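# Stand the coat stand upright inside the yellow tape

## Task

Get the coat stand upright so that each of its four feet lies within the area bounded by the yellow tape, with no foot resting on the tape. If it topples or is left leaning, the task fails. It must stay in place on its own, because a result that only the robot's grip keeps in place does not count. Finish by releasing it and moving the robot away.

## Robot and tools

Robot: a Hello Robot Stretch 3 with a single arm. It has a two-wheel base 0.33 m long and 0.34 m wide, and a lift on a mast that carries a horizontal arm reaching out to the robot's right. The gripper cannot be moved forward on its own; to do that you drive the base. A turn on the spot pivots about the point midway between the drive wheels, 0.05 m behind the front edge. With the arm retracted and the wrist folded, a turn sweeps a circle of radius 0.28 m. An unfolded, level wrist reaches past that circle. The base cannot move sideways. Loose objects may occasionally get a brief shove from outside.

Frames: the base frame has its origin on the floor between the drive wheels, with x forward, y left and z up. hand_pose is reported in this frame, at the point where the closed fingertips meet. The odometry frame is the base frame as it was when the scene started. Headings are positive to the left and run from -3.142 to 3.142.

execute_actions takes {"actions": [...]} and runs the actions in order. An empty list just returns the current state plus one image from each camera: head_camera, nav_camera and wrist_camera. Each action can hold the following keys.
- "robot": a single command, a list of up to 8 commands run one after another, or {"stop": true}, which brakes everything and clears the queue. A command can contain "base", "joints" and "contact_limits". Inside a list you can also put {"pause_s": s}, with s at most 15.
- "base": exactly one key. {"translate_m": d} is a straight drive of d metres, counted as an offset from where the base is when that command begins; positive is forward and |d| is at most 1. {"rotate_rad": a} is a turn on the spot, also an offset; positive is counter-clockwise seen from above, and |a| is at most 3.2.
- "joints": absolute targets by name. Any joint you leave out keeps its previous target. lift_m runs 0 to 1.1 (arm height). arm_m runs 0 to 0.52 (extension). wrist_yaw_rad runs -1.345 to 4.42: 0 points along the arm, positive swings toward the front, and 3.0 folds the wrist over the base. wrist_pitch_rad runs -1.57 to 0.451, with negative meaning fingertips down. wrist_roll_rad runs -2.911 to 2.911. gripper_m runs -0.089 to 0.179, higher meaning wider; the real fingertip gap is about 0.007 smaller when nearly shut and 0.025 smaller when fully open. head_pan_rad runs -3.953 to 1.73, where -1.57 looks along the arm. head_tilt_rad runs -1.53 to 0.419, with negative looking down.
- "contact_limits": {"arm_m": effort%}, from 1 to 100. It makes the arm's current motion halt once the motor effort reaches that value. Lower values are gentler.
- "steps": 1 to 450 control steps, at 30 per second. {"steps": n} on its own just waits.
- "until": ends the action early. For example, {"robot": {"status": "ended"}} fires once nothing reads moving and no queue is running. You can also compare fields, such as {"robot": {"lift_m": [">", 0.3]}} or base_status ["!=", "moving"]. {"any": {"status": "ended"}} fires as soon as any motion finishes.
If any action in a call is invalid or out of range, the whole call is rejected and nothing runs. A new command takes effect at once and throws away the rest of an older queue. Inside a queue, each command starts only after the previous one has finished done (off_target also counts for the base and the gripper). Otherwise the remaining commands are dropped.

zoom_image: {"camera": name, "region": [x0, y0, x1, y1]}. Coordinates are pixels in that camera's latest image, measured from the top-left, and the region can be at most 504x504. head_camera images are 896x504, nav_camera 672x504 (fisheye), and wrist_camera 644x364.

finished_scene: {"scene": n}, the number of the scene you are ending. It cannot be undone, and the result reports whether the task succeeded. Before calling it, wait until every motion has ended, because anything still moving gets braked afterwards.

Result lines:
- base_status gives the distance travelled so far against the goal.
- joint_goals and joint_status show each joint's word: moving, done, off_target, contact_stop, time_out, stopped, not_commanded or torque_fault.
- measured_speeds.
- refusals, queue and queue_left.
- on_its_own appears when the robot itself has changed a goal, a joint has gone slack or switched off, a motor at rest shows unusual effort, or the base is tilted 3 degrees or more.
- base_tilt, in degrees forward and right.
- motor_effort in %, with the peak in brackets; these readings are noisy and biased.
- lidar_m: 12 sectors of 30 degrees, starting straight ahead and going counter-clockwise, in a plane 0.17 m above the floor.
- wrist_depth_mm and head_depth_mm: 7x7 grids of median depth values.
"refused:" and "dropped:" lines give the action and command index, counted from 0.

Gripping: to grasp, command gripper_m smaller than the object's width. To let go, command at least 0.02 more than the value at which contact was made. Neither the reading nor done proves that you are holding something.

Speed: the base is only fast when the arm is stowed, meaning lift_m under 0.30, arm_m under 0.03 and wrist_yaw_rad over 2.54. Otherwise it is limited to 0.10 m/s.

Wrist safety: only fold or unfold the wrist when lift_m is between 0.32 and 0.95, wrist_pitch_rad is -0.4 and roll is near 0. When yaw is below -0.4, keep pitch at -0.5 or lower.

Things to avoid:
- Pushing something fixed with the gripper higher than about 0.45 m, which can tip the robot, and pushing again right after a contact_stop.
- Driving while the gripper is gripping or pressing on something that cannot move.
- Snagging furniture, especially when reversing. If the robot tilts, undo the last move in small steps, pull the gripper free, and lower lift_m to about 0.2.
- Knocking the stand over, dropping it, slamming it down or hitting it hard.
- Long hard pushes with the wrist, which switch its servo off for 10 s.
Finish by opening the gripper, pulling clear, and checking in the images that the stand is upright and all four feet are inside the tape.

Each tool is called after ">>>" as name([rows], argument=value, ...), one row to a line, values as JSON.

## Session

>>> execute_actions(actions=[])

Scene clock: 0.00 s.
robot.base_odometry: x=+0.000 y=+0.000 heading=+0.000 (m, m, rad; robot's odometry frame)
robot.turned_by_wheels: +0.000 (rad since the last result)
robot.turned_by_imu: +0.000 (rad since the last result)
robot.base_tilt: forward=+0.1 right=-1.8 (deg)
robot.lidar_m: 1.15 2.66 1.94 1.60 1.89 1.20 1.49 1.20 1.86 1.87 1.92 2.37
robot.head_depth_mm: 1783 2636 3469 3450 3407 3372 2387 / 1776 2624 3407 3456 2702 2728 2363 / 1813 2340 3401 3331 2690 2643 2275 / 1803 2348 3348 3342 2640 2607 2371 / 1817 2331 3286 3249 2604 2592 2358 / 1804 2510 3254 3230 2568 2545 2326 / 1804 2517 3268 3249 2545 2517 2341
robot.base_status: not_commanded
robot.joint_positions: lift_m=+0.508 arm_m=+0.002 wrist_yaw_rad=+3.085 wrist_pitch_rad=-0.592 wrist_roll_rad=-0.018 gripper_m=+0.037 head_pan_rad=-0.012 head_tilt_rad=-0.018
robot.joint_goals: lift_m=+0.508 arm_m=+0.002 wrist_yaw_rad=+3.085 wrist_pitch_rad=-0.592 wrist_roll_rad=-0.018 gripper_m=+0.037 head_pan_rad=-0.012 head_tilt_rad=-0.018
robot.joint_status: lift_m=not_commanded arm_m=not_commanded wrist_yaw_rad=not_commanded wrist_pitch_rad=not_commanded wrist_roll_rad=not_commanded gripper_m=not_commanded head_pan_rad=not_commanded head_tilt_rad=not_commanded
robot.measured_speeds: translate_m=+0.000 rotate_rad=+0.000 lift_m=+0.000 arm_m=+0.000 wrist_yaw_rad=+0.000 wrist_pitch_rad=+0.000 wrist_roll_rad=+0.000 head_pan_rad=+0.000 head_tilt_rad=+0.000
robot: refusals=0 queue=idle queue_left=0
robot.motor_effort: left_wheel=+0 right_wheel=+0 lift_m=+43 arm_m=+0 wrist_yaw_rad=+0 wrist_pitch_rad=+6 wrist_roll_rad=+0 gripper_m=+0 head_pan_rad=+0 head_tilt_rad=+3 (%)
robot.hand_pose: x=-0.0100 y=+0.0521 z=+0.4837 quat_wxyz=(+0.224, +0.675, +0.189, +0.677) (m; robot's base frame)
robot.wrist_depth_mm: - - - - - - - / - - - - - - - / - - - - - - - / 923 922 903 918 927 903 899 / 821 795 799 789 823 785 794 / 703 702 728 693 - 684 688 / 626 633 - - 614 607 607
pictures: head_camera (sideways: a quarter turn clockwise sets it upright), nav_camera (sideways: a quarter turn counterclockwise sets it upright), wrist_camera
Images, in order (width x height): head_camera 896x504, nav_camera 672x504, wrist_camera 644x364.

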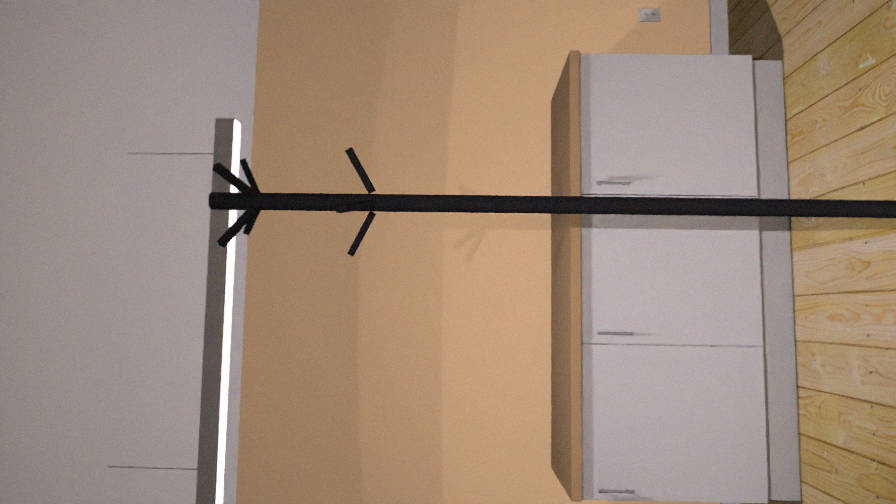

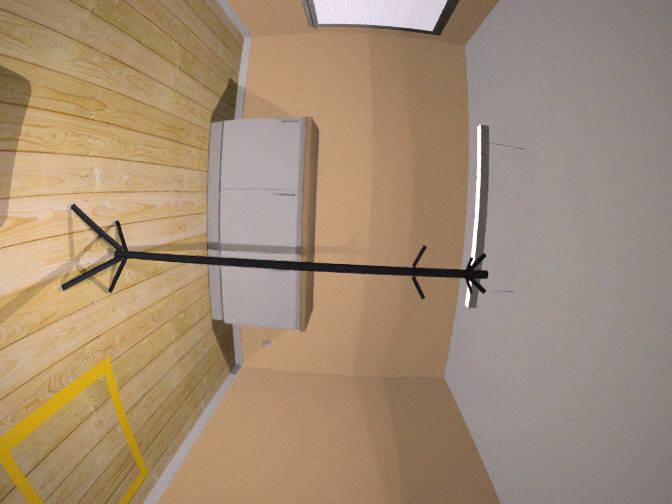

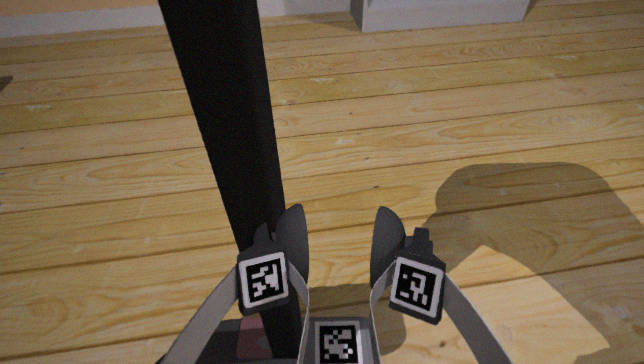

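>>> execute_actions([
  {"robot":{"joints":{"head_pan_rad":-0.4,"head_tilt_rad":-0.8}},"steps":100,"until":{"robot":{"status":"ended"}}},
])

>>> execute_actions([
  {"robot":{"joints":{"head_pan_rad":-0.8}},"steps":100,"until":{"robot":{"status":"ended"}}},
])

Scene clock: 4.83 s.
robot.base_odometry: x=+0.000 y=+0.000 heading=+0.000 (m, m, rad; robot's odometry frame)
robot.turned_by_wheels: +0.000 (rad since the last result)
robot.turned_by_imu: +0.000 (rad since the last result)
robot.base_tilt: forward=+0.0 right=-1.7 (deg)
robot.lidar_m: 1.15 2.66 1.94 1.60 1.88 1.20 1.49 1.20 1.86 1.87 1.92 2.38
robot.head_depth_mm: 2302 2489 2424 1909 1569 1328 1156 / 2670 2904 2429 1923 1568 1342 1155 / 3042 3235 2454 1926 1578 1332 1160 / 3266 3387 2467 1924 1571 1341 1161 / 2577 2874 2485 1943 1587 1341 1166 / 2368 2667 2506 1825 1587 1347 1166 / 2264 2479 2404 1936 1559 1346 1167
robot.base_status: not_commanded
robot.joint_positions: lift_m=+0.508 arm_m=+0.002 wrist_yaw_rad=+3.085 wrist_pitch_rad=-0.592 wrist_roll_rad=-0.018 gripper_m=+0.037 head_pan_rad=-0.393 head_tilt_rad=-0.790
robot.joint_goals: lift_m=+0.508 arm_m=+0.002 wrist_yaw_rad=+3.085 wrist_pitch_rad=-0.592 wrist_roll_rad=-0.018 gripper_m=+0.037 head_pan_rad=-0.400 head_tilt_rad=-0.800
robot.joint_status: lift_m=not_commanded arm_m=not_commanded wrist_yaw_rad=not_commanded wrist_pitch_rad=not_commanded wrist_roll_rad=not_commanded gripper_m=not_commanded head_pan_rad=done head_tilt_rad=done
robot.measured_speeds: translate_m=+0.000 rotate_rad=+0.000 lift_m=+0.000 arm_m=+0.000 wrist_yaw_rad=+0.000 wrist_pitch_rad=+0.000 wrist_roll_rad=+0.000 head_pan_rad=+0.000 head_tilt_rad=+0.000
robot: refusals=0 queue=done queue_left=0
robot.motor_effort: left_wheel=-1(1) right_wheel=+0(0) lift_m=+44(44) arm_m=+0(1) wrist_yaw_rad=+0(0) wrist_pitch_rad=+6(6) wrist_roll_rad=+0(0) gripper_m=+0(0) head_pan_rad=-4(25) head_tilt_rad=-5(42) (%)
robot.hand_pose: x=-0.0100 y=+0.0521 z=+0.4837 quat_wxyz=(+0.224, +0.675, +0.189, +0.677) (m; robot's base frame)
robot.wrist_depth_mm: - - - - - - - / - - - - - - - / - - - - - - - / 978 927 923 908 927 919 926 / 800 815 789 788 806 773 771 / 718 708 715 705 - 686 681 / 625 626 - - 616 611 608
pictures: head_camera (sideways: a quarter turn clockwise sets it upright), nav_camera (sideways: a quarter turn counterclockwise sets it upright), wrist_camera
camera_calibration (this result's frames):
head_camera: T_world_to_cam=[[-0.643243, 0.238238, -0.727654, 0.969423], [0.327927, 0.944505, 0.0193497, -0.0275961], [0.691883, -0.226171, -0.685671, 0.845523], [0, 0, 0, 1]] pos_world=[0.0476216, -0.0136558, 1.28569]
nav_camera: T_world_to_cam=[[0.696833, -0.262706, 0.66739, -0.834351], [-0.382822, -0.923107, 0.0363465, 0.00508609], [0.606524, -0.280819, -0.743821, 0.921161], [0, 0, 0, 1]] pos_world=[0.0246441, 0.0441856, 1.24183]
wrist_camera: T_world_to_cam=[[0.999936, 0.0100126, 0.00523932, 0.0149379], [0.0108218, -0.714906, -0.699137, 0.405125], [-0.00325457, 0.699149, -0.714968, 0.47098], [0, 0, 0, 1]] pos_world=[-0.0177882, -0.039809, 0.619896]
Images, in order (width x height): head_camera 896x504, nav_camera 672x504, wrist_camera 644x364.

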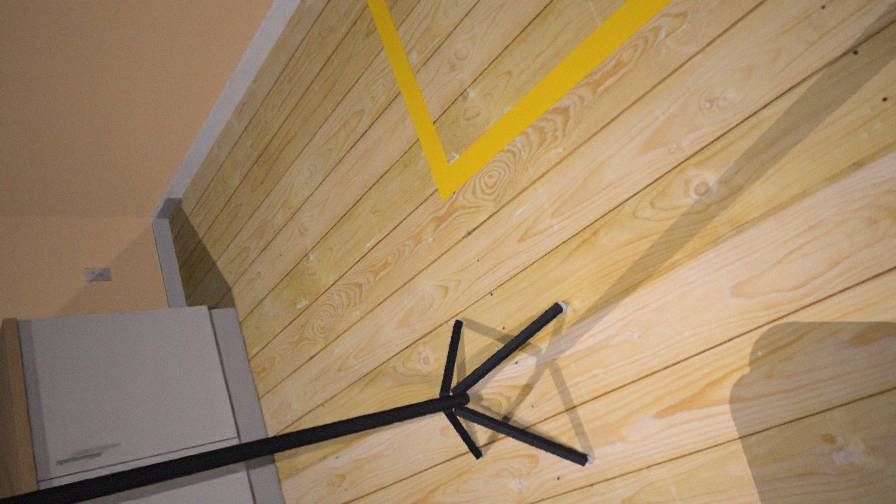

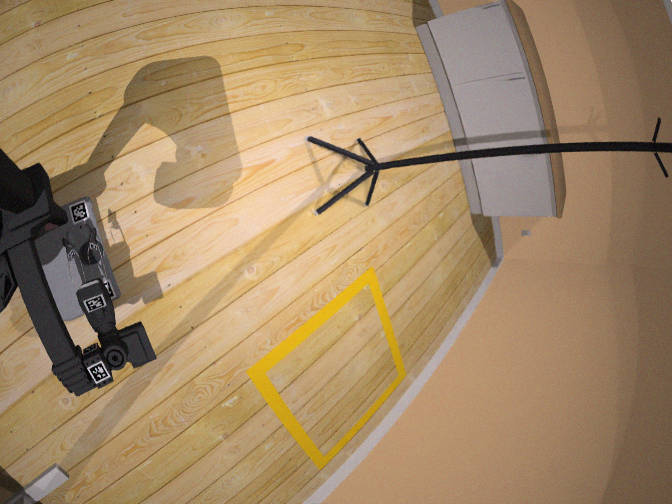

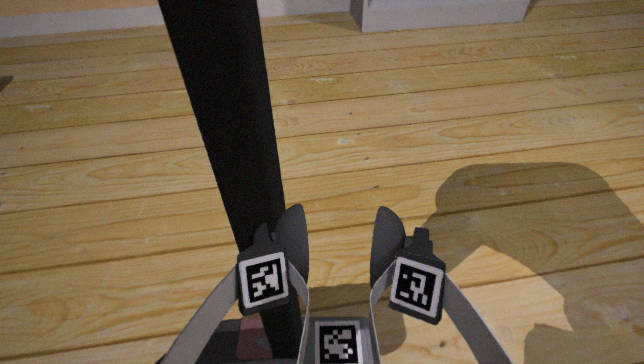

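Scene clock: 5.67 s.
robot.base_odometry: x=+0.000 y=+0.000 heading=+0.000 (m, m, rad; robot's odometry frame)
robot.turned_by_wheels: +0.000 (rad since the last result)
robot.turned_by_imu: +0.000 (rad since the last result)
robot.base_tilt: forward=+0.1 right=-2.0 (deg)
robot.lidar_m: 1.15 2.66 1.94 1.60 1.88 1.20 1.49 1.20 1.86 1.87 1.92 2.37
robot.head_depth_mm: 1729 1929 2149 1906 1568 1329 1156 / 1847 2067 2251 1919 1572 1335 1161 / 1973 2270 2376 1919 1570 1332 1161 / 2146 2476 2460 1932 1584 1349 1158 / 2324 2692 2516 1927 1591 1342 1164 / 2543 2938 2493 1944 1589 1355 1169 / 2835 3238 2519 1943 1599 1352 1169
robot.base_status: not_commanded
robot.joint_positions: lift_m=+0.508 arm_m=+0.002 wrist_yaw_rad=+3.085 wrist_pitch_rad=-0.592 wrist_roll_rad=-0.018 gripper_m=+0.037 head_pan_rad=-0.793 head_tilt_rad=-0.790
robot.joint_goals: lift_m=+0.508 arm_m=+0.002 wrist_yaw_rad=+3.085 wrist_pitch_rad=-0.592 wrist_roll_rad=-0.018 gripper_m=+0.037 head_pan_rad=-0.800 head_tilt_rad=-0.800
robot.joint_status: lift_m=not_commanded arm_m=not_commanded wrist_yaw_rad=not_commanded wrist_pitch_rad=not_commanded wrist_roll_rad=not_commanded gripper_m=not_commanded head_pan_rad=done head_tilt_rad=done
robot.measured_speeds: translate_m=+0.000 rotate_rad=+0.000 lift_m=+0.000 arm_m=+0.000 wrist_yaw_rad=+0.000 wrist_pitch_rad=+0.000 wrist_roll_rad=+0.000 head_pan_rad=+0.000 head_tilt_rad=+0.000
robot: refusals=0 queue=done queue_left=0
robot.motor_effort: left_wheel=+0(1) right_wheel=+0(0) lift_m=+43(43) arm_m=-1(0) wrist_yaw_rad=-1(0) wrist_pitch_rad=+6(6) wrist_roll_rad=+0(0) gripper_m=+0(0) head_pan_rad=-3(30) head_tilt_rad=-5(5) (%)
robot.hand_pose: x=-0.0100 y=+0.0521 z=+0.4837 quat_wxyz=(+0.224, +0.675, +0.189, +0.677) (m; robot's base frame)
robot.wrist_depth_mm: - - - - - - - / - - - - - - - / - - - - - - - / 925 939 915 934 920 901 886 / 807 801 796 788 804 790 762 / 711 712 726 685 - 679 688 / 629 625 - - 628 618 610
pictures: head_camera (sideways: a quarter turn clockwise sets it upright), nav_camera (sideways: a quarter turn counterclockwise sets it upright), wrist_camera
camera_calibration (this result's frames):
head_camera: T_world_to_cam=[[-0.49978, 0.470009, -0.727538, 0.968397], [0.669849, 0.742245, 0.0193595, -0.0296947], [0.549111, -0.477665, -0.685794, 0.846554], [0, 0, 0, 1]] pos_world=[0.0390242, -0.0287451, 1.28568]
nav_camera: T_world_to_cam=[[0.539603, -0.513407, 0.667264, -0.833228], [-0.712071, -0.701166, 0.0363466, 0.00709445], [0.449202, -0.494752, -0.743934, 0.922267], [0, 0, 0, 1]] pos_world=[0.0403797, 0.0334835, 1.24183]
wrist_camera: T_world_to_cam=[[0.999936, 0.0100122, 0.00523936, 0.0149378], [0.0108215, -0.714906, -0.699137, 0.405125], [-0.00325422, 0.699149, -0.714968, 0.47098], [0, 0, 0, 1]] pos_world=[-0.0177882, -0.039809, 0.619896]
Images, in order (width x height): head_camera 896x504, nav_camera 672x504, wrist_camera 644x364.

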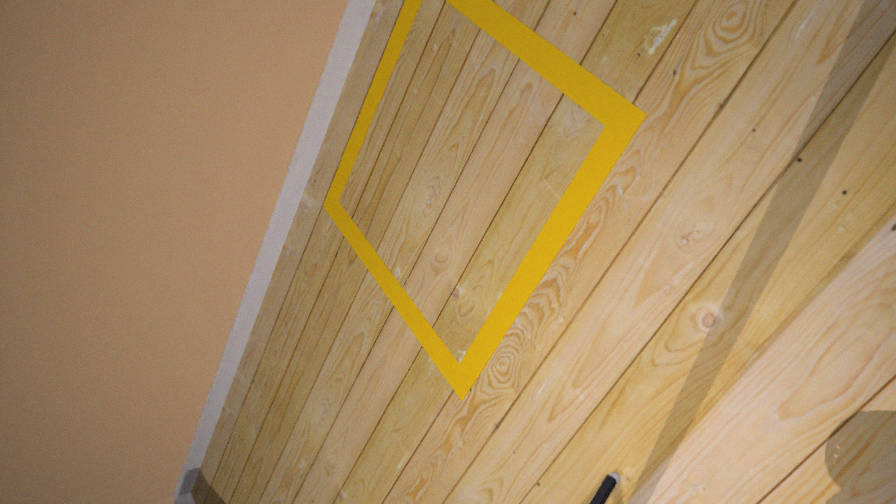

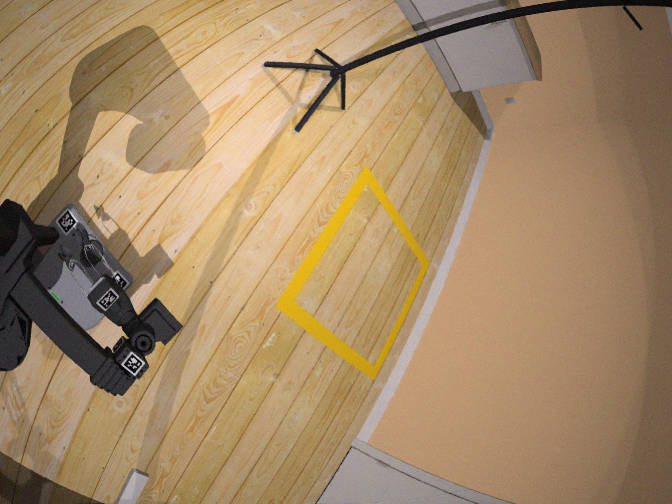

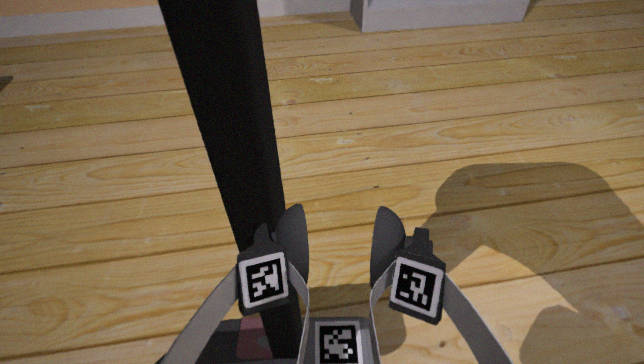

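>>> execute_actions([
  {"robot":[{"base":{"rotate_rad":0.3},"joints":{"lift_m":0.28}},{"base":{"translate_m":0.64}},{"base":{"rotate_rad":1.01}},{"joints":{"lift_m":0.85,"wrist_pitch_rad":-0.4,"head_pan_rad":-1.57}},{"joints":{"wrist_yaw_rad":0,"gripper_m":0.17}},{"joints":{"wrist_pitch_rad":0}}],"steps":450,"until":{"robot":{"status":"ended"}}},
  {"steps":450,"until":{"robot":{"status":"ended"}}},
])

Scene clock: 40.60 s.
robot.base_odometry: x=+0.611 y=+0.189 heading=+1.310 (m, m, rad; robot's odometry frame)
robot.turned_by_wheels: +1.310 (rad since the last result)
robot.turned_by_imu: +1.294 (rad since the last result)
robot.base_tilt: forward=+0.1 right=-2.0 (deg)
robot.lidar_m: 1.54 1.46 1.91 1.74 2.13 1.81 2.03 2.00 2.15 0.57 2.01 2.27
robot.head_depth_mm: 2716 2988 2422 1963 1572 - - / 2118 2908 2443 1901 1604 - - / 1934 2115 2251 1790 - - - / 1927 2124 2328 1932 1577 1317 1156 / 1847 2042 2287 1993 1593 1350 1162 / 1832 1958 2220 1933 1585 1349 1169 / 1751 1890 2119 1950 1596 1347 1170
robot.base_status: done (rotate_rad +1.0098 of +1.0100)
robot.joint_positions: lift_m=+0.849 arm_m=+0.002 wrist_yaw_rad=+0.003 wrist_pitch_rad=-0.025 wrist_roll_rad=-0.018 gripper_m=+0.170 head_pan_rad=-1.563 head_tilt_rad=-0.791
robot.joint_goals: lift_m=+0.850 arm_m=+0.002 wrist_yaw_rad=+0.000 wrist_pitch_rad=+0.000 wrist_roll_rad=-0.018 gripper_m=+0.170 head_pan_rad=-1.570 head_tilt_rad=-0.800
robot.joint_status: lift_m=done arm_m=not_commanded wrist_yaw_rad=done wrist_pitch_rad=done wrist_roll_rad=not_commanded gripper_m=done head_pan_rad=done head_tilt_rad=done
robot.measured_speeds: translate_m=+0.000 rotate_rad=+0.000 lift_m=+0.000 arm_m=+0.000 wrist_yaw_rad=+0.000 wrist_pitch_rad=+0.000 wrist_roll_rad=+0.000 head_pan_rad=+0.000 head_tilt_rad=+0.000
robot: refusals=0 queue=done queue_left=0
robot.motor_effort: left_wheel=-4(12) right_wheel=+4(14) lift_m=+62(67) arm_m=+0(1) wrist_yaw_rad=-2(4) wrist_pitch_rad=+12(10) wrist_roll_rad=+0(0) gripper_m=+0(84) head_pan_rad=-3(38) head_tilt_rad=-5(5) (%)
robot.hand_pose: x=-0.0206 y=-0.4024 z=+0.9576 quat_wxyz=(+0.714, +0.010, -0.700, -0.008) (m; robot's base frame)
robot.wrist_depth_mm: - - - - - - - / - - - - - - - / - - - - - - - / - - - - - - - / - - - - - - - / - - - - - - - / - - - - - - -
pictures: head_camera (sideways: a quarter turn clockwise sets it upright), nav_camera (sideways: a quarter turn counterclockwise sets it upright), wrist_camera
camera_calibration (this result's frames):
head_camera: T_world_to_cam=[[-0.0315125, 0.6859, -0.727013, 0.964856], [0.997604, 0.0664007, 0.0194044, -0.0317524], [0.0615836, -0.72466, -0.686349, 0.85025], [0, 0, 0, 1]] pos_world=[0.0097198, -0.0435442, 1.28565]
nav_camera: T_world_to_cam=[[0.0298825, -0.744732, 0.666694, -0.829375], [-0.999311, -0.00755935, 0.0363468, 0.00884632], [-0.0220289, -0.66732, -0.744445, 0.925807], [0, 0, 0, 1]] pos_world=[0.0540185, 0.000213943, 1.24183]
wrist_camera: T_world_to_cam=[[-0.997579, -0.0568687, 0.0400136, -0.0737507], [-0.0519244, 0.226492, -0.972628, 1.05103], [0.0462494, -0.972351, -0.228897, -0.00952911], [0, 0, 0, 1]] pos_world=[-0.0185574, -0.25151, 1.02303]
Images, in order (width x height): head_camera 896x504, nav_camera 672x504, wrist_camera 644x364.

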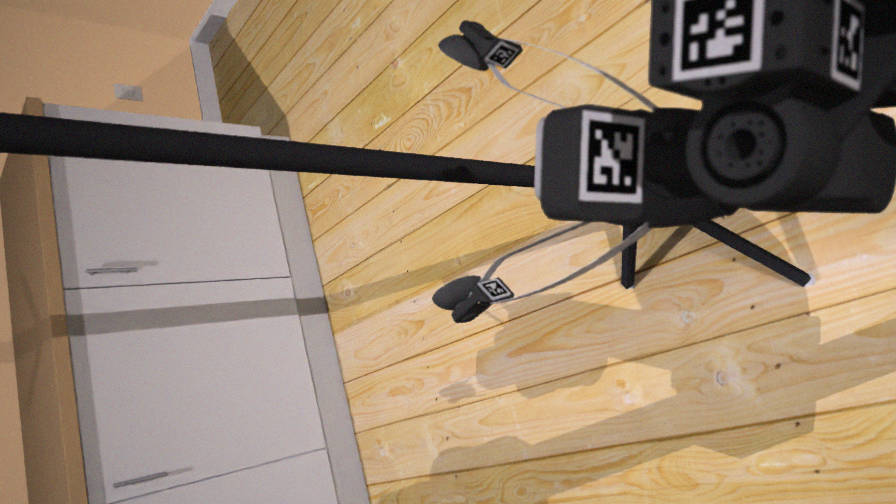

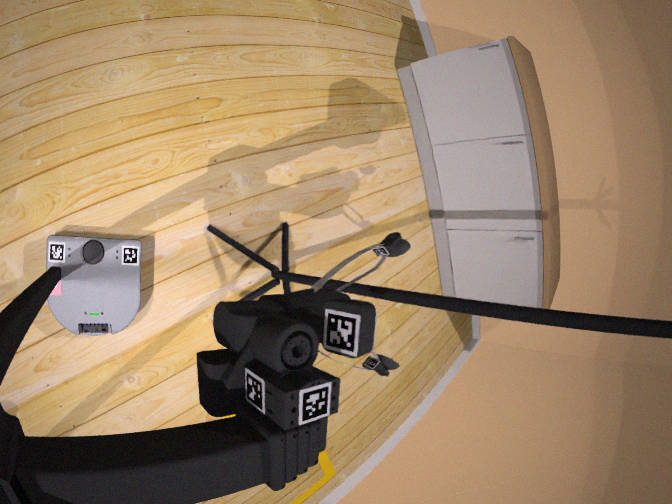

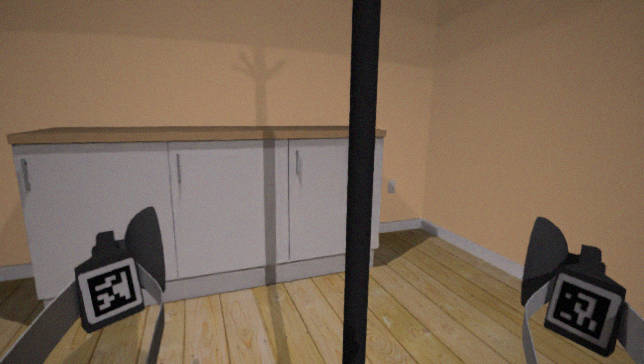

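>>> execute_actions([
  {"robot":{"base":{"translate_m":-0.025},"joints":{"arm_m":0.2,"gripper_m":0.12}},"steps":200,"until":{"robot":{"status":"ended"}}},
])

Scene clock: 45.87 s.
robot.base_odometry: x=+0.605 y=+0.165 heading=+1.310 (m, m, rad; robot's odometry frame)
robot.turned_by_wheels: +0.000 (rad since the last result)
robot.turned_by_imu: +0.000 (rad since the last result)
robot.base_tilt: forward=+0.0 right=-1.8 (deg)
robot.lidar_m: 1.56 1.49 1.93 1.75 1.87 1.79 2.00 1.98 2.13 0.57 2.02 2.30
robot.head_depth_mm: 2700 3018 2458 - 1505 1304 1150 / 2550 2933 2594 - 1532 1335 1152 / 564 2126 2394 - 1536 1295 1159 / 1929 2130 2313 1912 1587 1310 1165 / 1864 2026 2297 1929 1580 1344 1163 / 1819 1950 2233 1949 1595 1351 1169 / 1762 1882 2114 1968 1587 1354 1162
robot.base_status: done (translate_m -0.0250 of -0.0250)
robot.joint_positions: lift_m=+0.849 arm_m=+0.200 wrist_yaw_rad=+0.002 wrist_pitch_rad=-0.024 wrist_roll_rad=-0.018 gripper_m=+0.120 head_pan_rad=-1.563 head_tilt_rad=-0.791
robot.joint_goals: lift_m=+0.850 arm_m=+0.200 wrist_yaw_rad=+0.000 wrist_pitch_rad=+0.000 wrist_roll_rad=-0.018 gripper_m=+0.120 head_pan_rad=-1.570 head_tilt_rad=-0.800
robot.joint_status: lift_m=done arm_m=done wrist_yaw_rad=done wrist_pitch_rad=done wrist_roll_rad=not_commanded gripper_m=done head_pan_rad=done head_tilt_rad=done
robot.measured_speeds: translate_m=+0.000 rotate_rad=+0.000 lift_m=+0.000 arm_m=+0.000 wrist_yaw_rad=+0.000 wrist_pitch_rad=+0.000 wrist_roll_rad=+0.000 head_pan_rad=+0.000 head_tilt_rad=+0.000
robot: refusals=0 queue=done queue_left=0
robot.motor_effort: left_wheel=-4(10) right_wheel=+4(7) lift_m=+62(63) arm_m=+5(4) wrist_yaw_rad=-1(3) wrist_pitch_rad=+12(12) wrist_roll_rad=+0(0) gripper_m=+0(84) head_pan_rad=-3(3) head_tilt_rad=-5(5) (%)
robot.hand_pose: x=-0.0209 y=-0.6003 z=+0.9579 quat_wxyz=(+0.714, +0.010, -0.700, -0.008) (m; robot's base frame)
robot.wrist_depth_mm: - - - 207 - - - / - - - 212 - - - / - - - 219 - - - / - - - 225 - - - / - - - 234 - - - / - - - 244 - - - / - - - - - - -
pictures: head_camera (sideways: a quarter turn clockwise sets it upright), nav_camera (sideways: a quarter turn counterclockwise sets it upright), wrist_camera
camera_calibration (this result's frames):
head_camera: T_world_to_cam=[[-0.0313512, 0.685908, -0.727013, 0.964854], [0.99762, 0.066166, 0.0194044, -0.0317525], [0.0614132, -0.724674, -0.68635, 0.850251], [0, 0, 0, 1]] pos_world=[0.00970956, -0.043545, 1.28565]
nav_camera: T_world_to_cam=[[0.0297073, -0.74474, 0.666694, -0.829374], [-0.999312, -0.00732432, 0.0363468, 0.00884633], [-0.0221858, -0.667315, -0.744445, 0.925808], [0, 0, 0, 1]] pos_world=[0.0540186, 0.000202687, 1.24183]
wrist_camera: T_world_to_cam=[[-0.997662, -0.0553493, 0.0400785, -0.0845421], [-0.051588, 0.225385, -0.972903, 1.09573], [0.0448164, -0.972696, -0.227713, -0.203189], [0, 0, 0, 1]] pos_world=[-0.0187117, -0.449282, 1.02316]
Images, in order (width x height): head_camera 896x504, nav_camera 672x504, wrist_camera 644x364.

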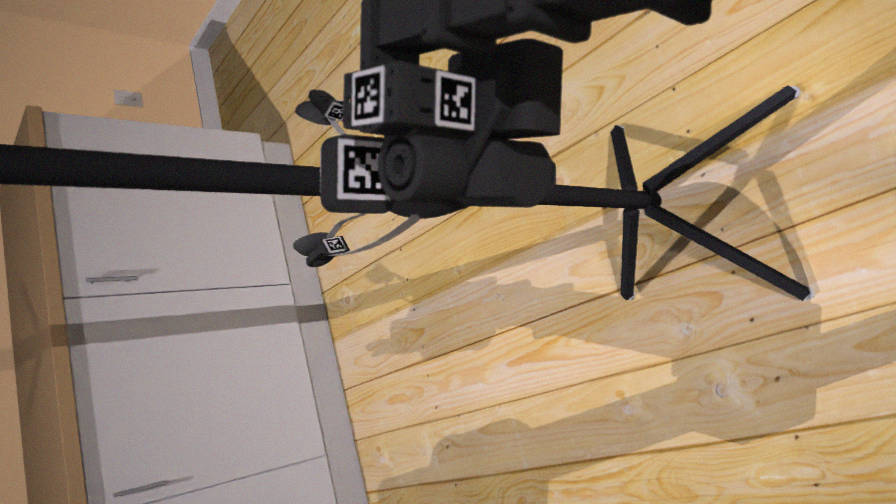

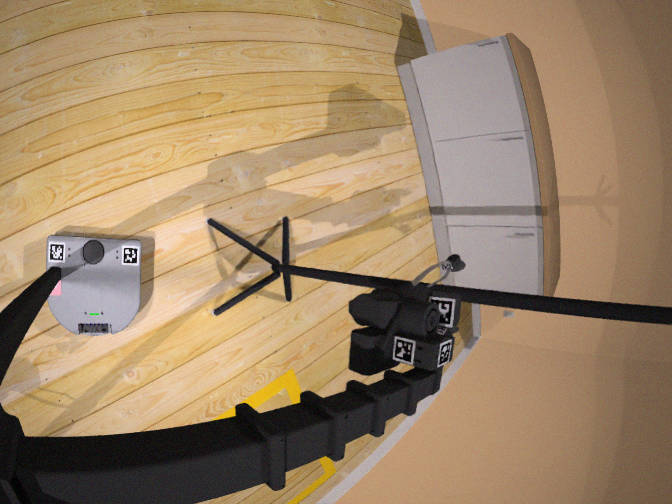

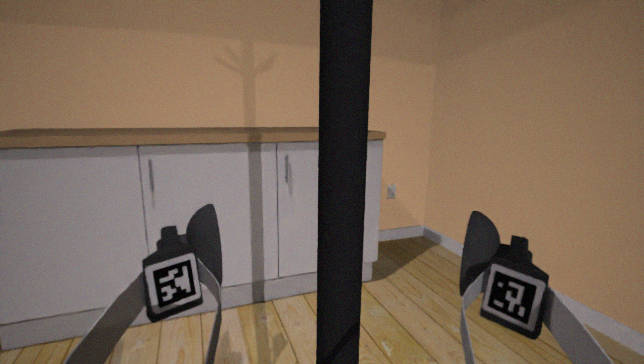

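Pole centre near y=-0.683.

>>> execute_actions([
  {"robot":[{"joints":{"arm_m":0.28}},{"joints":{"gripper_m":-0.04}},{"joints":{"lift_m":0.9}}],"steps":300,"until":{"robot":{"status":"ended"}}},
])

Scene clock: 53.97 s.
robot.base_odometry: x=+0.605 y=+0.165 heading=+1.310 (m, m, rad; robot's odometry frame)
robot.turned_by_wheels: +0.000 (rad since the last result)
robot.turned_by_imu: +0.000 (rad since the last result)
robot.base_tilt: forward=+0.1 right=-1.9 (deg)
robot.lidar_m: 1.56 1.49 1.93 1.75 1.87 1.80 2.00 1.98 2.14 0.57 2.02 2.30
robot.head_depth_mm: 2748 3015 - 1846 1568 1327 1157 / 2537 2963 - 1852 1568 1328 1159 / 548 2131 - 1807 1532 1309 1159 / 1937 2122 2353 1935 1573 1313 1164 / 1858 2030 2304 1925 1583 1342 1164 / 1796 1960 2199 1949 1577 1349 1168 / 1761 1892 2134 1939 1597 1349 1171
robot.base_status: done (translate_m -0.0250 of -0.0250)
robot.joint_positions: lift_m=+0.899 arm_m=+0.280 wrist_yaw_rad=-0.002 wrist_pitch_rad=-0.190 wrist_roll_rad=-0.018 gripper_m=-0.035 head_pan_rad=-1.563 head_tilt_rad=-0.791
robot.joint_goals: lift_m=+0.900 arm_m=+0.280 wrist_yaw_rad=+0.000 wrist_pitch_rad=+0.000 wrist_roll_rad=-0.018 gripper_m=-0.034 head_pan_rad=-1.570 head_tilt_rad=-0.800
robot.joint_status: lift_m=done arm_m=done wrist_yaw_rad=done wrist_pitch_rad=done wrist_roll_rad=not_commanded gripper_m=done head_pan_rad=done head_tilt_rad=done
robot.measured_speeds: translate_m=+0.000 rotate_rad=+0.000 lift_m=+0.000 arm_m=+0.000 wrist_yaw_rad=+0.000 wrist_pitch_rad=+0.000 wrist_roll_rad=+0.000 head_pan_rad=+0.000 head_tilt_rad=+0.000
robot: refusals=0 queue=done queue_left=0
robot.on_its_own: gripper_m is held at -0.034, not at your -0.040, by its stall guard, which is still easing; lift_m is at rest, and its effort (+84) is outside its rest range (+1 to +81); wrist_pitch_rad is at rest, and its effort (+89) is outside its rest range (-20 to +32)
robot.motor_effort: left_wheel=-5(5) right_wheel=+6(6) lift_m=+84(86) arm_m=+0(4) wrist_yaw_rad=+1(1) wrist_pitch_rad=+89(90) wrist_roll_rad=+0(0) gripper_m=-3(98) head_pan_rad=-3(3) head_tilt_rad=-5(4) (%)
robot.hand_pose: x=-0.0220 y=-0.6720 z=+0.9653 quat_wxyz=(+0.710, +0.067, -0.697, -0.068) (m; robot's base frame)
robot.wrist_depth_mm: - - - 107 - - - / - - - 114 - - - / - - - 121 - - - / - - - 129 - - - / - - - 136 - - - / - - - 146 - - - / - - - 160 - - -
pictures: head_camera (sideways: a quarter turn clockwise sets it upright), nav_camera (sideways: a quarter turn counterclockwise sets it upright), wrist_camera
camera_calibration (this result's frames):
head_camera: T_world_to_cam=[[-0.0313512, 0.685908, -0.727013, 0.964855], [0.99762, 0.0661661, 0.0194044, -0.0317525], [0.0614133, -0.724674, -0.68635, 0.850251], [0, 0, 0, 1]] pos_world=[0.00970957, -0.043545, 1.28565]
nav_camera: T_world_to_cam=[[0.0297074, -0.744739, 0.666694, -0.829374], [-0.999312, -0.00732443, 0.0363468, 0.00884633], [-0.0221858, -0.667315, -0.744445, 0.925808], [0, 0, 0, 1]] pos_world=[0.0540186, 0.000202682, 1.24183]
wrist_camera: T_world_to_cam=[[-0.997903, -0.0569956, 0.0306921, -0.0819278], [-0.0502737, 0.383659, -0.922105, 1.17638], [0.0407807, -0.921714, -0.38572, -0.0845281], [0, 0, 0, 1]] pos_world=[-0.0191679, -0.533909, 1.05466]
Images, in order (width x height): head_camera 896x504, nav_camera 672x504, wrist_camera 644x364.

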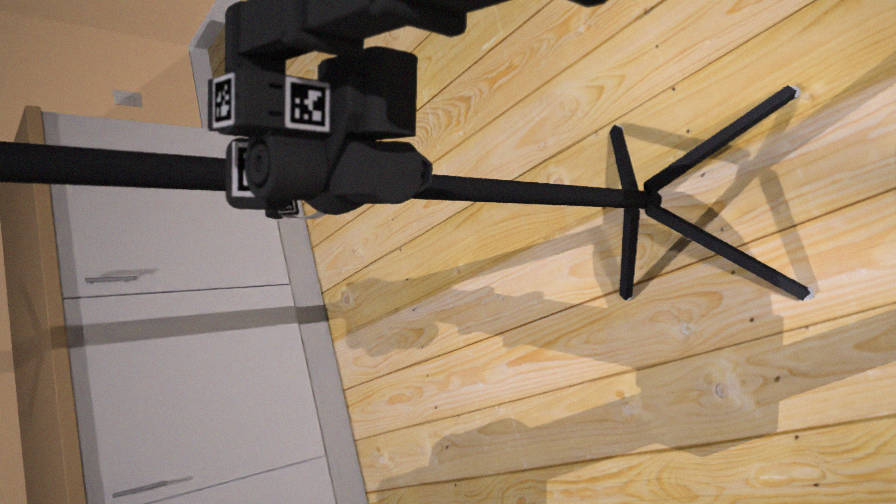

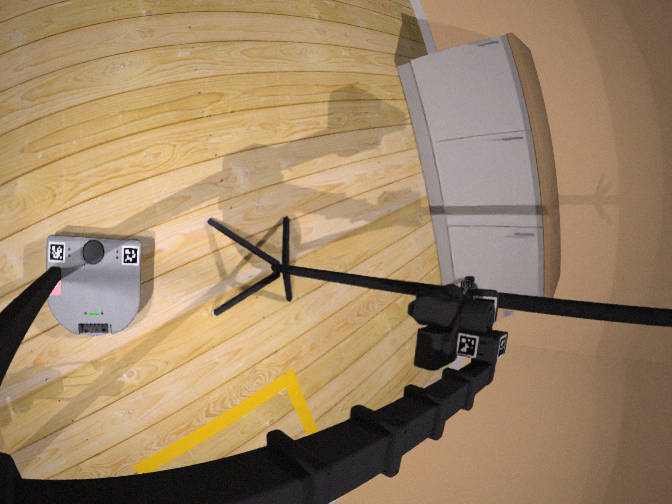

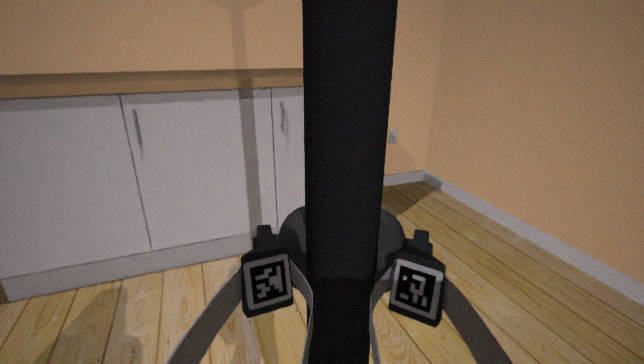

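Too heavy; drag it low instead.

>>> execute_actions([
  {"robot":[{"joints":{"gripper_m":0.1,"lift_m":0.19,"head_tilt_rad":-1.0}},{"joints":{"gripper_m":-0.03}},{"base":{"translate_m":-0.2}}],"steps":450,"until":{"robot":{"translate_m":["<",-0.12]}}},
])

Scene clock: 68.63 s.
robot.base_odometry: x=+0.574 y=+0.049 heading=+1.311 (m, m, rad; robot's odometry frame)
robot.turned_by_wheels: +0.001 (rad since the last result)
robot.turned_by_imu: +0.002 (rad since the last result)
robot.base_tilt: forward=-2.1 right=-2.9 (deg)
robot.lidar_m: 1.68 1.59 2.05 1.74 1.71 2.23 1.89 1.87 2.01 0.57 2.07 2.44
robot.head_depth_mm: 2730 2215 1839 1586 1379 1233 1101 / 2685 2229 1858 1586 1379 1236 1131 / 2036 2117 1806 1562 1414 1235 1139 / 2053 2284 1862 1598 1364 1242 1127 / 1954 2215 1882 1619 1408 1243 1118 / 1896 2173 1890 1613 1405 1242 1119 / 1825 2099 1904 1614 1416 1253 1119
robot.base_status: moving (translate_m -0.1202 of -0.2000)
robot.joint_positions: lift_m=+0.191 arm_m=+0.280 wrist_yaw_rad=+0.063 wrist_pitch_rad=-0.020 wrist_roll_rad=-0.018 gripper_m=-0.026 head_pan_rad=-1.563 head_tilt_rad=-0.988
robot.joint_goals: lift_m=+0.190 arm_m=+0.280 wrist_yaw_rad=+0.000 wrist_pitch_rad=+0.000 wrist_roll_rad=-0.018 gripper_m=-0.027 head_pan_rad=-1.570 head_tilt_rad=-1.000
robot.joint_status: lift_m=done arm_m=done wrist_yaw_rad=done wrist_pitch_rad=done wrist_roll_rad=not_commanded gripper_m=done head_pan_rad=done head_tilt_rad=done
robot.measured_speeds: translate_m=-0.100 rotate_rad=+0.000 lift_m=+0.000 arm_m=+0.000 wrist_yaw_rad=+0.000 wrist_pitch_rad=+0.000 wrist_roll_rad=+0.000 head_pan_rad=+0.000 head_tilt_rad=+0.000
robot: refusals=0 queue=running queue_left=0
robot.motor_effort: left_wheel=+17(21) right_wheel=-44(48) lift_m=+24(85) arm_m=-4(5) wrist_yaw_rad=-48(51) wrist_pitch_rad=+10(89) wrist_roll_rad=+0(0) gripper_m=-26(96) head_pan_rad=-3(3) head_tilt_rad=-6(23) (%)
robot.hand_pose: x=-0.0054 y=-0.6805 z=+0.3001 quat_wxyz=(+0.714, +0.029, -0.700, +0.015) (m; robot's base frame)
robot.wrist_depth_mm: - - - 122 - - - / - - - 127 - - - / - - - 131 - - - / - - - 135 - - - / - - - 138 - - - / 739 737 746 143 802 746 751 / 571 559 525 148 542 571 586
pictures: head_camera (sideways: a quarter turn clockwise sets it upright), nav_camera (sideways: a quarter turn counterclockwise sets it upright), wrist_camera
camera_calibration (this result's frames):
head_camera: T_world_to_cam=[[-0.0323206, 0.814956, -0.578621, 0.771503], [0.997659, 0.0612129, 0.0304877, -0.0461755], [0.0602652, -0.576281, -0.815026, 1.01759], [0, 0, 0, 1]] pos_world=[0.00967773, -0.0394973, 1.27718]
nav_camera: T_world_to_cam=[[0.0305767, -0.860841, 0.507955, -0.622568], [-0.999258, -0.014424, 0.0357064, 0.00968901], [-0.0234108, -0.50867, -0.860643, 1.07689], [0, 0, 0, 1]] pos_world=[0.0539286, 0.0119874, 1.24271]
wrist_camera: T_world_to_cam=[[-0.992446, -0.115881, 0.0402818, -0.0882959], [-0.064978, 0.217993, -0.973785, 0.469834], [0.104062, -0.969046, -0.223876, -0.430025], [0, 0, 0, 1]] pos_world=[-0.0123507, -0.529366, 0.364802]
Images, in order (width x height): head_camera 896x504, nav_camera 672x504, wrist_camera 644x364.

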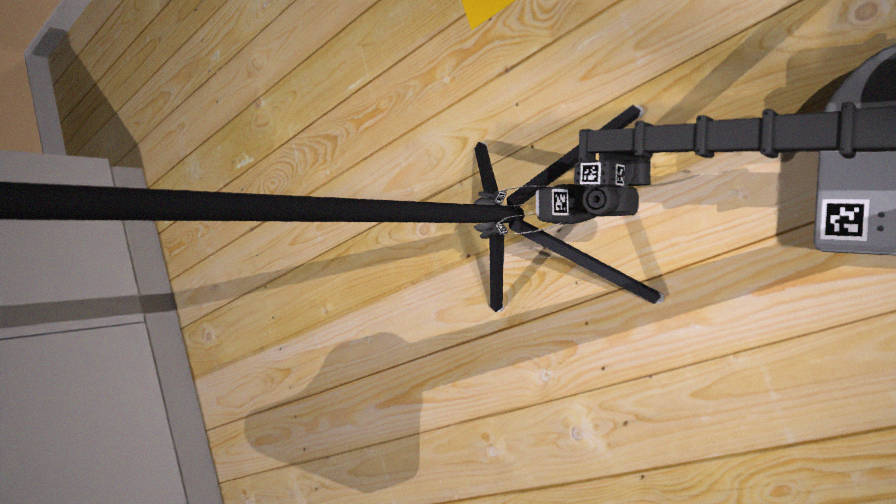

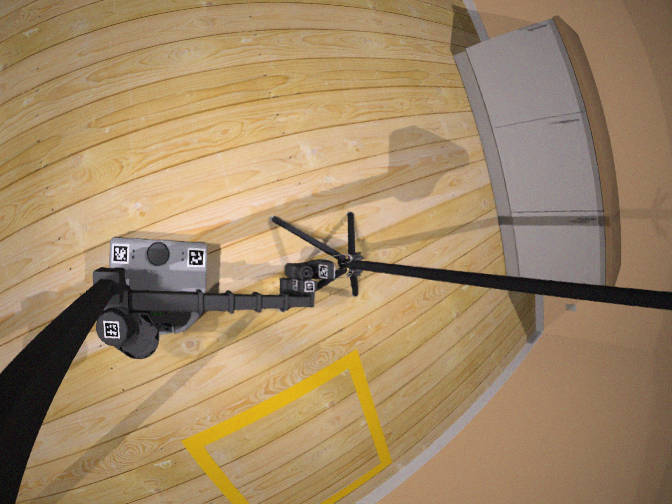

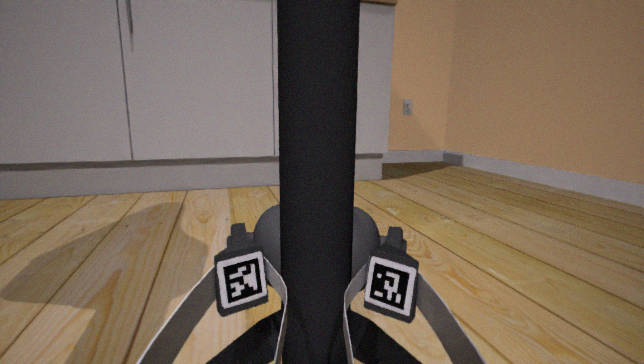

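>>> execute_actions([
  {"robot":[{"base":{"translate_m":-0.94}},{"joints":{"gripper_m":0.12}}],"steps":450,"until":{"robot":{"status":"ended"}}},
])

Scene clock: 83.93 s.
robot.base_odometry: x=+0.312 y=-0.937 heading=+1.310 (m, m, rad; robot's odometry frame)
robot.turned_by_wheels: -0.001 (rad since the last result)
robot.turned_by_imu: -0.003 (rad since the last result)
robot.base_tilt: forward=+0.1 right=-1.7 (deg)
robot.lidar_m: 2.70 2.54 1.98 1.25 1.67 1.17 0.94 0.93 1.01 0.57 0.51 2.66
robot.head_depth_mm: 1389 1515 1663 1571 1380 1225 1101 / 1639 1831 1843 1575 1387 1238 1135 / 2011 2150 1851 1582 1433 1238 1140 / 2548 2242 1871 1613 1374 1231 1128 / 2828 2148 1791 1534 1356 1217 1116 / 2622 2256 1885 1608 1404 1241 1109 / 2281 2281 1882 1625 1408 1249 1119
robot.base_status: done (translate_m -0.9400 of -0.9400)
robot.joint_positions: lift_m=+0.191 arm_m=+0.280 wrist_yaw_rad=+0.714 wrist_pitch_rad=-0.020 wrist_roll_rad=-0.018 gripper_m=+0.120 head_pan_rad=-1.563 head_tilt_rad=-0.988
robot.joint_goals: lift_m=+0.190 arm_m=+0.280 wrist_yaw_rad=+0.711 wrist_pitch_rad=+0.000 wrist_roll_rad=-0.018 gripper_m=+0.120 head_pan_rad=-1.570 head_tilt_rad=-1.000
robot.joint_status: lift_m=done arm_m=done wrist_yaw_rad=done wrist_pitch_rad=done wrist_roll_rad=not_commanded gripper_m=done head_pan_rad=done head_tilt_rad=done
robot.measured_speeds: translate_m=+0.000 rotate_rad=+0.000 lift_m=+0.000 arm_m=+0.000 wrist_yaw_rad=+0.000 wrist_pitch_rad=+0.000 wrist_roll_rad=+0.000 head_pan_rad=+0.000 head_tilt_rad=+0.000
robot: refusals=0 queue=done queue_left=0
robot.on_its_own: wrist_yaw_rad is held at +0.711, not at your +0.000, by its stall guard, which is not easing now
robot.motor_effort: left_wheel=-2(20) right_wheel=+2(49) lift_m=+25(23) arm_m=-3(5) wrist_yaw_rad=-3(49) wrist_pitch_rad=+10(10) wrist_roll_rad=+0(0) gripper_m=+0(82) head_pan_rad=-3(3) head_tilt_rad=-6(6) (%)
robot.hand_pose: x=+0.1461 y=-0.6184 z=+0.3001 quat_wxyz=(+0.671, +0.252, -0.654, +0.243) (m; robot's base frame)
robot.wrist_depth_mm: - - - 130 - - - / - - - 133 - - - / - - - 137 - - - / - - - 142 - - - / - - - 146 - - - / 730 771 734 152 750 - 761 / 562 551 543 158 551 551 580
pictures: head_camera (sideways: a quarter turn clockwise sets it upright), nav_camera (sideways: a quarter turn counterclockwise sets it upright), wrist_camera
camera_calibration (this result's frames):
head_camera: T_world_to_cam=[[-0.0323187, 0.815173, -0.578315, 0.771104], [0.997659, 0.061197, 0.0305078, -0.0462017], [0.0602603, -0.575975, -0.815243, 1.01787], [0, 0, 0, 1]] pos_world=[0.00967748, -0.039488, 1.27716]
nav_camera: T_world_to_cam=[[0.0305744, -0.861032, 0.507631, -0.622146], [-0.999258, -0.0144331, 0.0357038, 0.00969236], [-0.0234155, -0.508346, -0.860834, 1.07713], [0, 0, 0, 1]] pos_world=[0.0539285, 0.0120095, 1.24271]
wrist_camera: T_world_to_cam=[[-0.718957, -0.693906, 0.0399511, -0.328082], [-0.183537, 0.134096, -0.973824, 0.431622], [0.670384, -0.70747, -0.223766, -0.306652], [0, 0, 0, 1]] pos_world=[0.0489167, -0.502484, 0.364813]
Images, in order (width x height): head_camera 896x504, nav_camera 672x504, wrist_camera 644x364.

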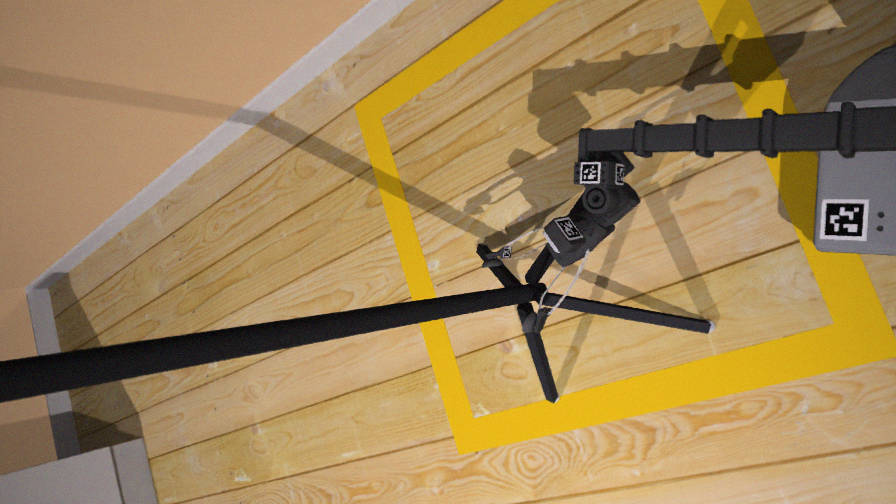

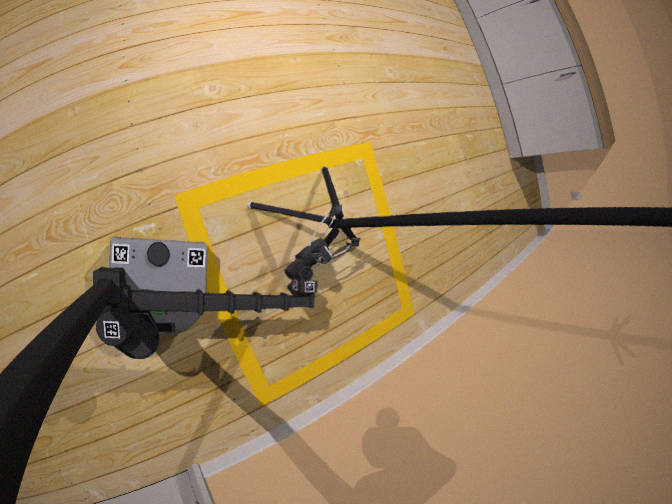

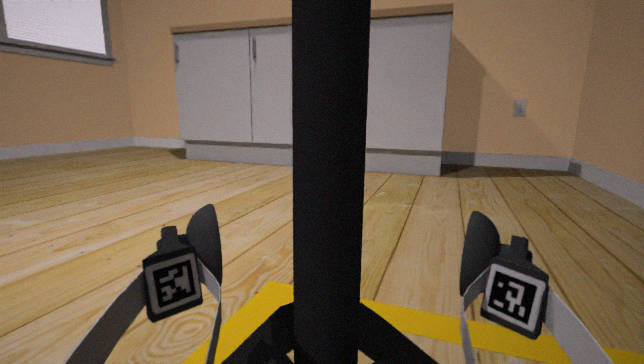

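>>> execute_actions([
  {"robot":[{"joints":{"gripper_m":-0.03}},{"base":{"translate_m":-0.18}},{"joints":{"gripper_m":0.17}},{"base":{"translate_m":-0.06},"joints":{"arm_m":0,"lift_m":0.3}}],"steps":450,"until":{"robot":{"status":"ended"}}},
])

Scene clock: 97.47 s.
robot.base_odometry: x=+0.250 y=-1.169 heading=+1.310 (m, m, rad; robot's odometry frame)
robot.turned_by_wheels: +0.000 (rad since the last result)
robot.turned_by_imu: +0.000 (rad since the last result)
robot.base_tilt: forward=+0.1 right=-1.9 (deg)
robot.lidar_m: 2.94 2.76 2.01 1.23 1.57 0.89 0.71 0.71 0.77 0.57 0.53 2.76
robot.head_depth_mm: 1043 1148 1283 1418 1379 1224 1098 / 1243 1404 1584 1577 1388 1233 - / 1525 1766 1816 1589 1389 1237 - / 1985 2142 1867 1603 1403 1256 1110 / 2631 2303 1881 1603 1351 1239 1111 / 2766 2313 1772 1589 1391 1239 1115 / 549 2192 1894 1616 1402 1249 1114
robot.base_status: done (translate_m -0.0600 of -0.0600)
robot.joint_positions: lift_m=+0.299 arm_m=+0.002 wrist_yaw_rad=+0.826 wrist_pitch_rad=-0.020 wrist_roll_rad=-0.018 gripper_m=+0.170 head_pan_rad=-1.563 head_tilt_rad=-0.988
robot.joint_goals: lift_m=+0.300 arm_m=+0.000 wrist_yaw_rad=+0.824 wrist_pitch_rad=+0.000 wrist_roll_rad=-0.018 gripper_m=+0.170 head_pan_rad=-1.570 head_tilt_rad=-1.000
robot.joint_status: lift_m=done arm_m=done wrist_yaw_rad=done wrist_pitch_rad=done wrist_roll_rad=not_commanded gripper_m=done head_pan_rad=done head_tilt_rad=done
robot.measured_speeds: translate_m=+0.000 rotate_rad=+0.000 lift_m=+0.000 arm_m=+0.000 wrist_yaw_rad=+0.000 wrist_pitch_rad=+0.000 wrist_roll_rad=+0.000 head_pan_rad=+0.000 head_tilt_rad=+0.000
robot: refusals=0 queue=done queue_left=0
robot.on_its_own: wrist_yaw_rad is held at +0.824, not at your +0.000, by its stall guard, which is not easing now
robot.motor_effort: left_wheel=-3(15) right_wheel=+3(42) lift_m=+62(67) arm_m=-5(5) wrist_yaw_rad=-1(33) wrist_pitch_rad=+10(10) wrist_roll_rad=+0(0) gripper_m=+0(97) head_pan_rad=-3(3) head_tilt_rad=-6(6) (%)
robot.hand_pose: x=+0.1667 y=-0.3204 z=+0.4089 quat_wxyz=(+0.657, +0.288, -0.639, +0.280) (m; robot's base frame)
robot.wrist_depth_mm: - - - - - - - / - - - - - - - / - - - - - - - / - - - - - - - / - - - - - - - / - 891 960 983 981 920 - / 727 737 767 750 580 465 698
pictures: head_camera (sideways: a quarter turn clockwise sets it upright), nav_camera (sideways: a quarter turn counterclockwise sets it upright), wrist_camera
camera_calibration (this result's frames):
head_camera: T_world_to_cam=[[-0.032295, 0.815193, -0.578288, 0.771069], [0.997661, 0.0611669, 0.0305096, -0.0462041], [0.0602433, -0.57595, -0.815262, 1.0179], [0, 0, 0, 1]] pos_world=[0.00967632, -0.0394873, 1.27716]
nav_camera: T_world_to_cam=[[0.0305494, -0.86105, 0.507602, -0.622109], [-0.999259, -0.0144051, 0.0357036, 0.00969266], [-0.0234305, -0.508317, -0.860851, 1.07716], [0, 0, 0, 1]] pos_world=[0.0539289, 0.01201, 1.24271]
wrist_camera: T_world_to_cam=[[-0.636883, -0.769925, 0.0399506, -0.148937], [-0.197376, 0.112739, -0.973824, 0.496815], [0.745267, -0.628097, -0.223766, -0.0723461], [0, 0, 0, 1]] pos_world=[0.0571209, -0.216121, 0.473572]
Images, in order (width x height): head_camera 896x504, nav_camera 672x504, wrist_camera 644x364.

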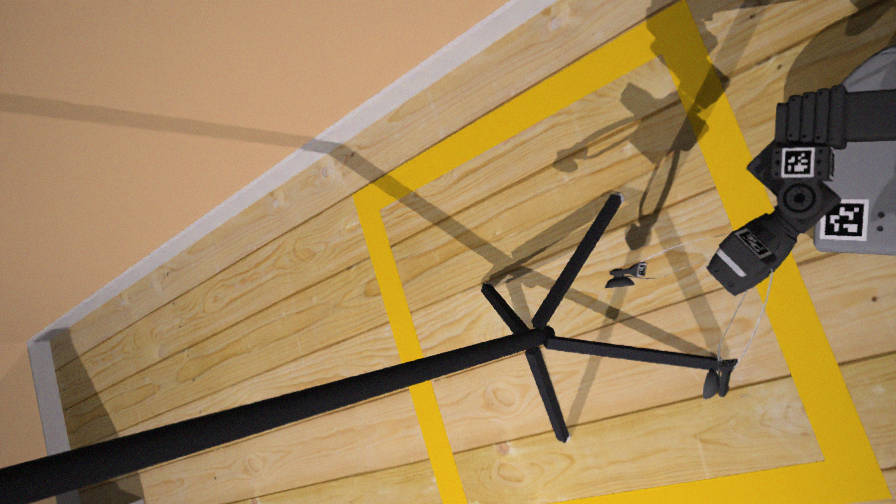

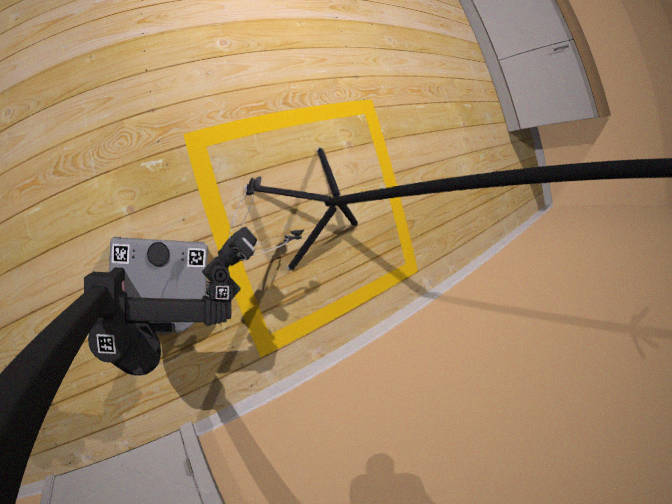

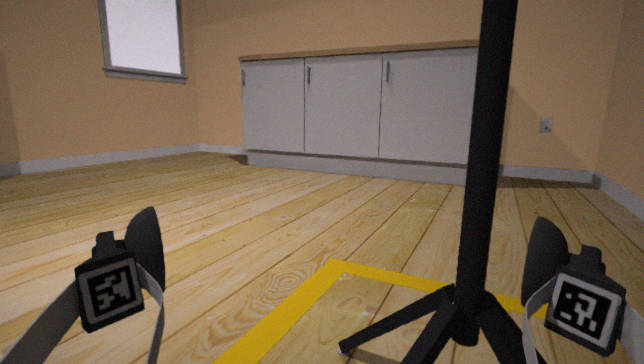

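>>> finished_scene(scene=1)

The scene is finished: the task was done.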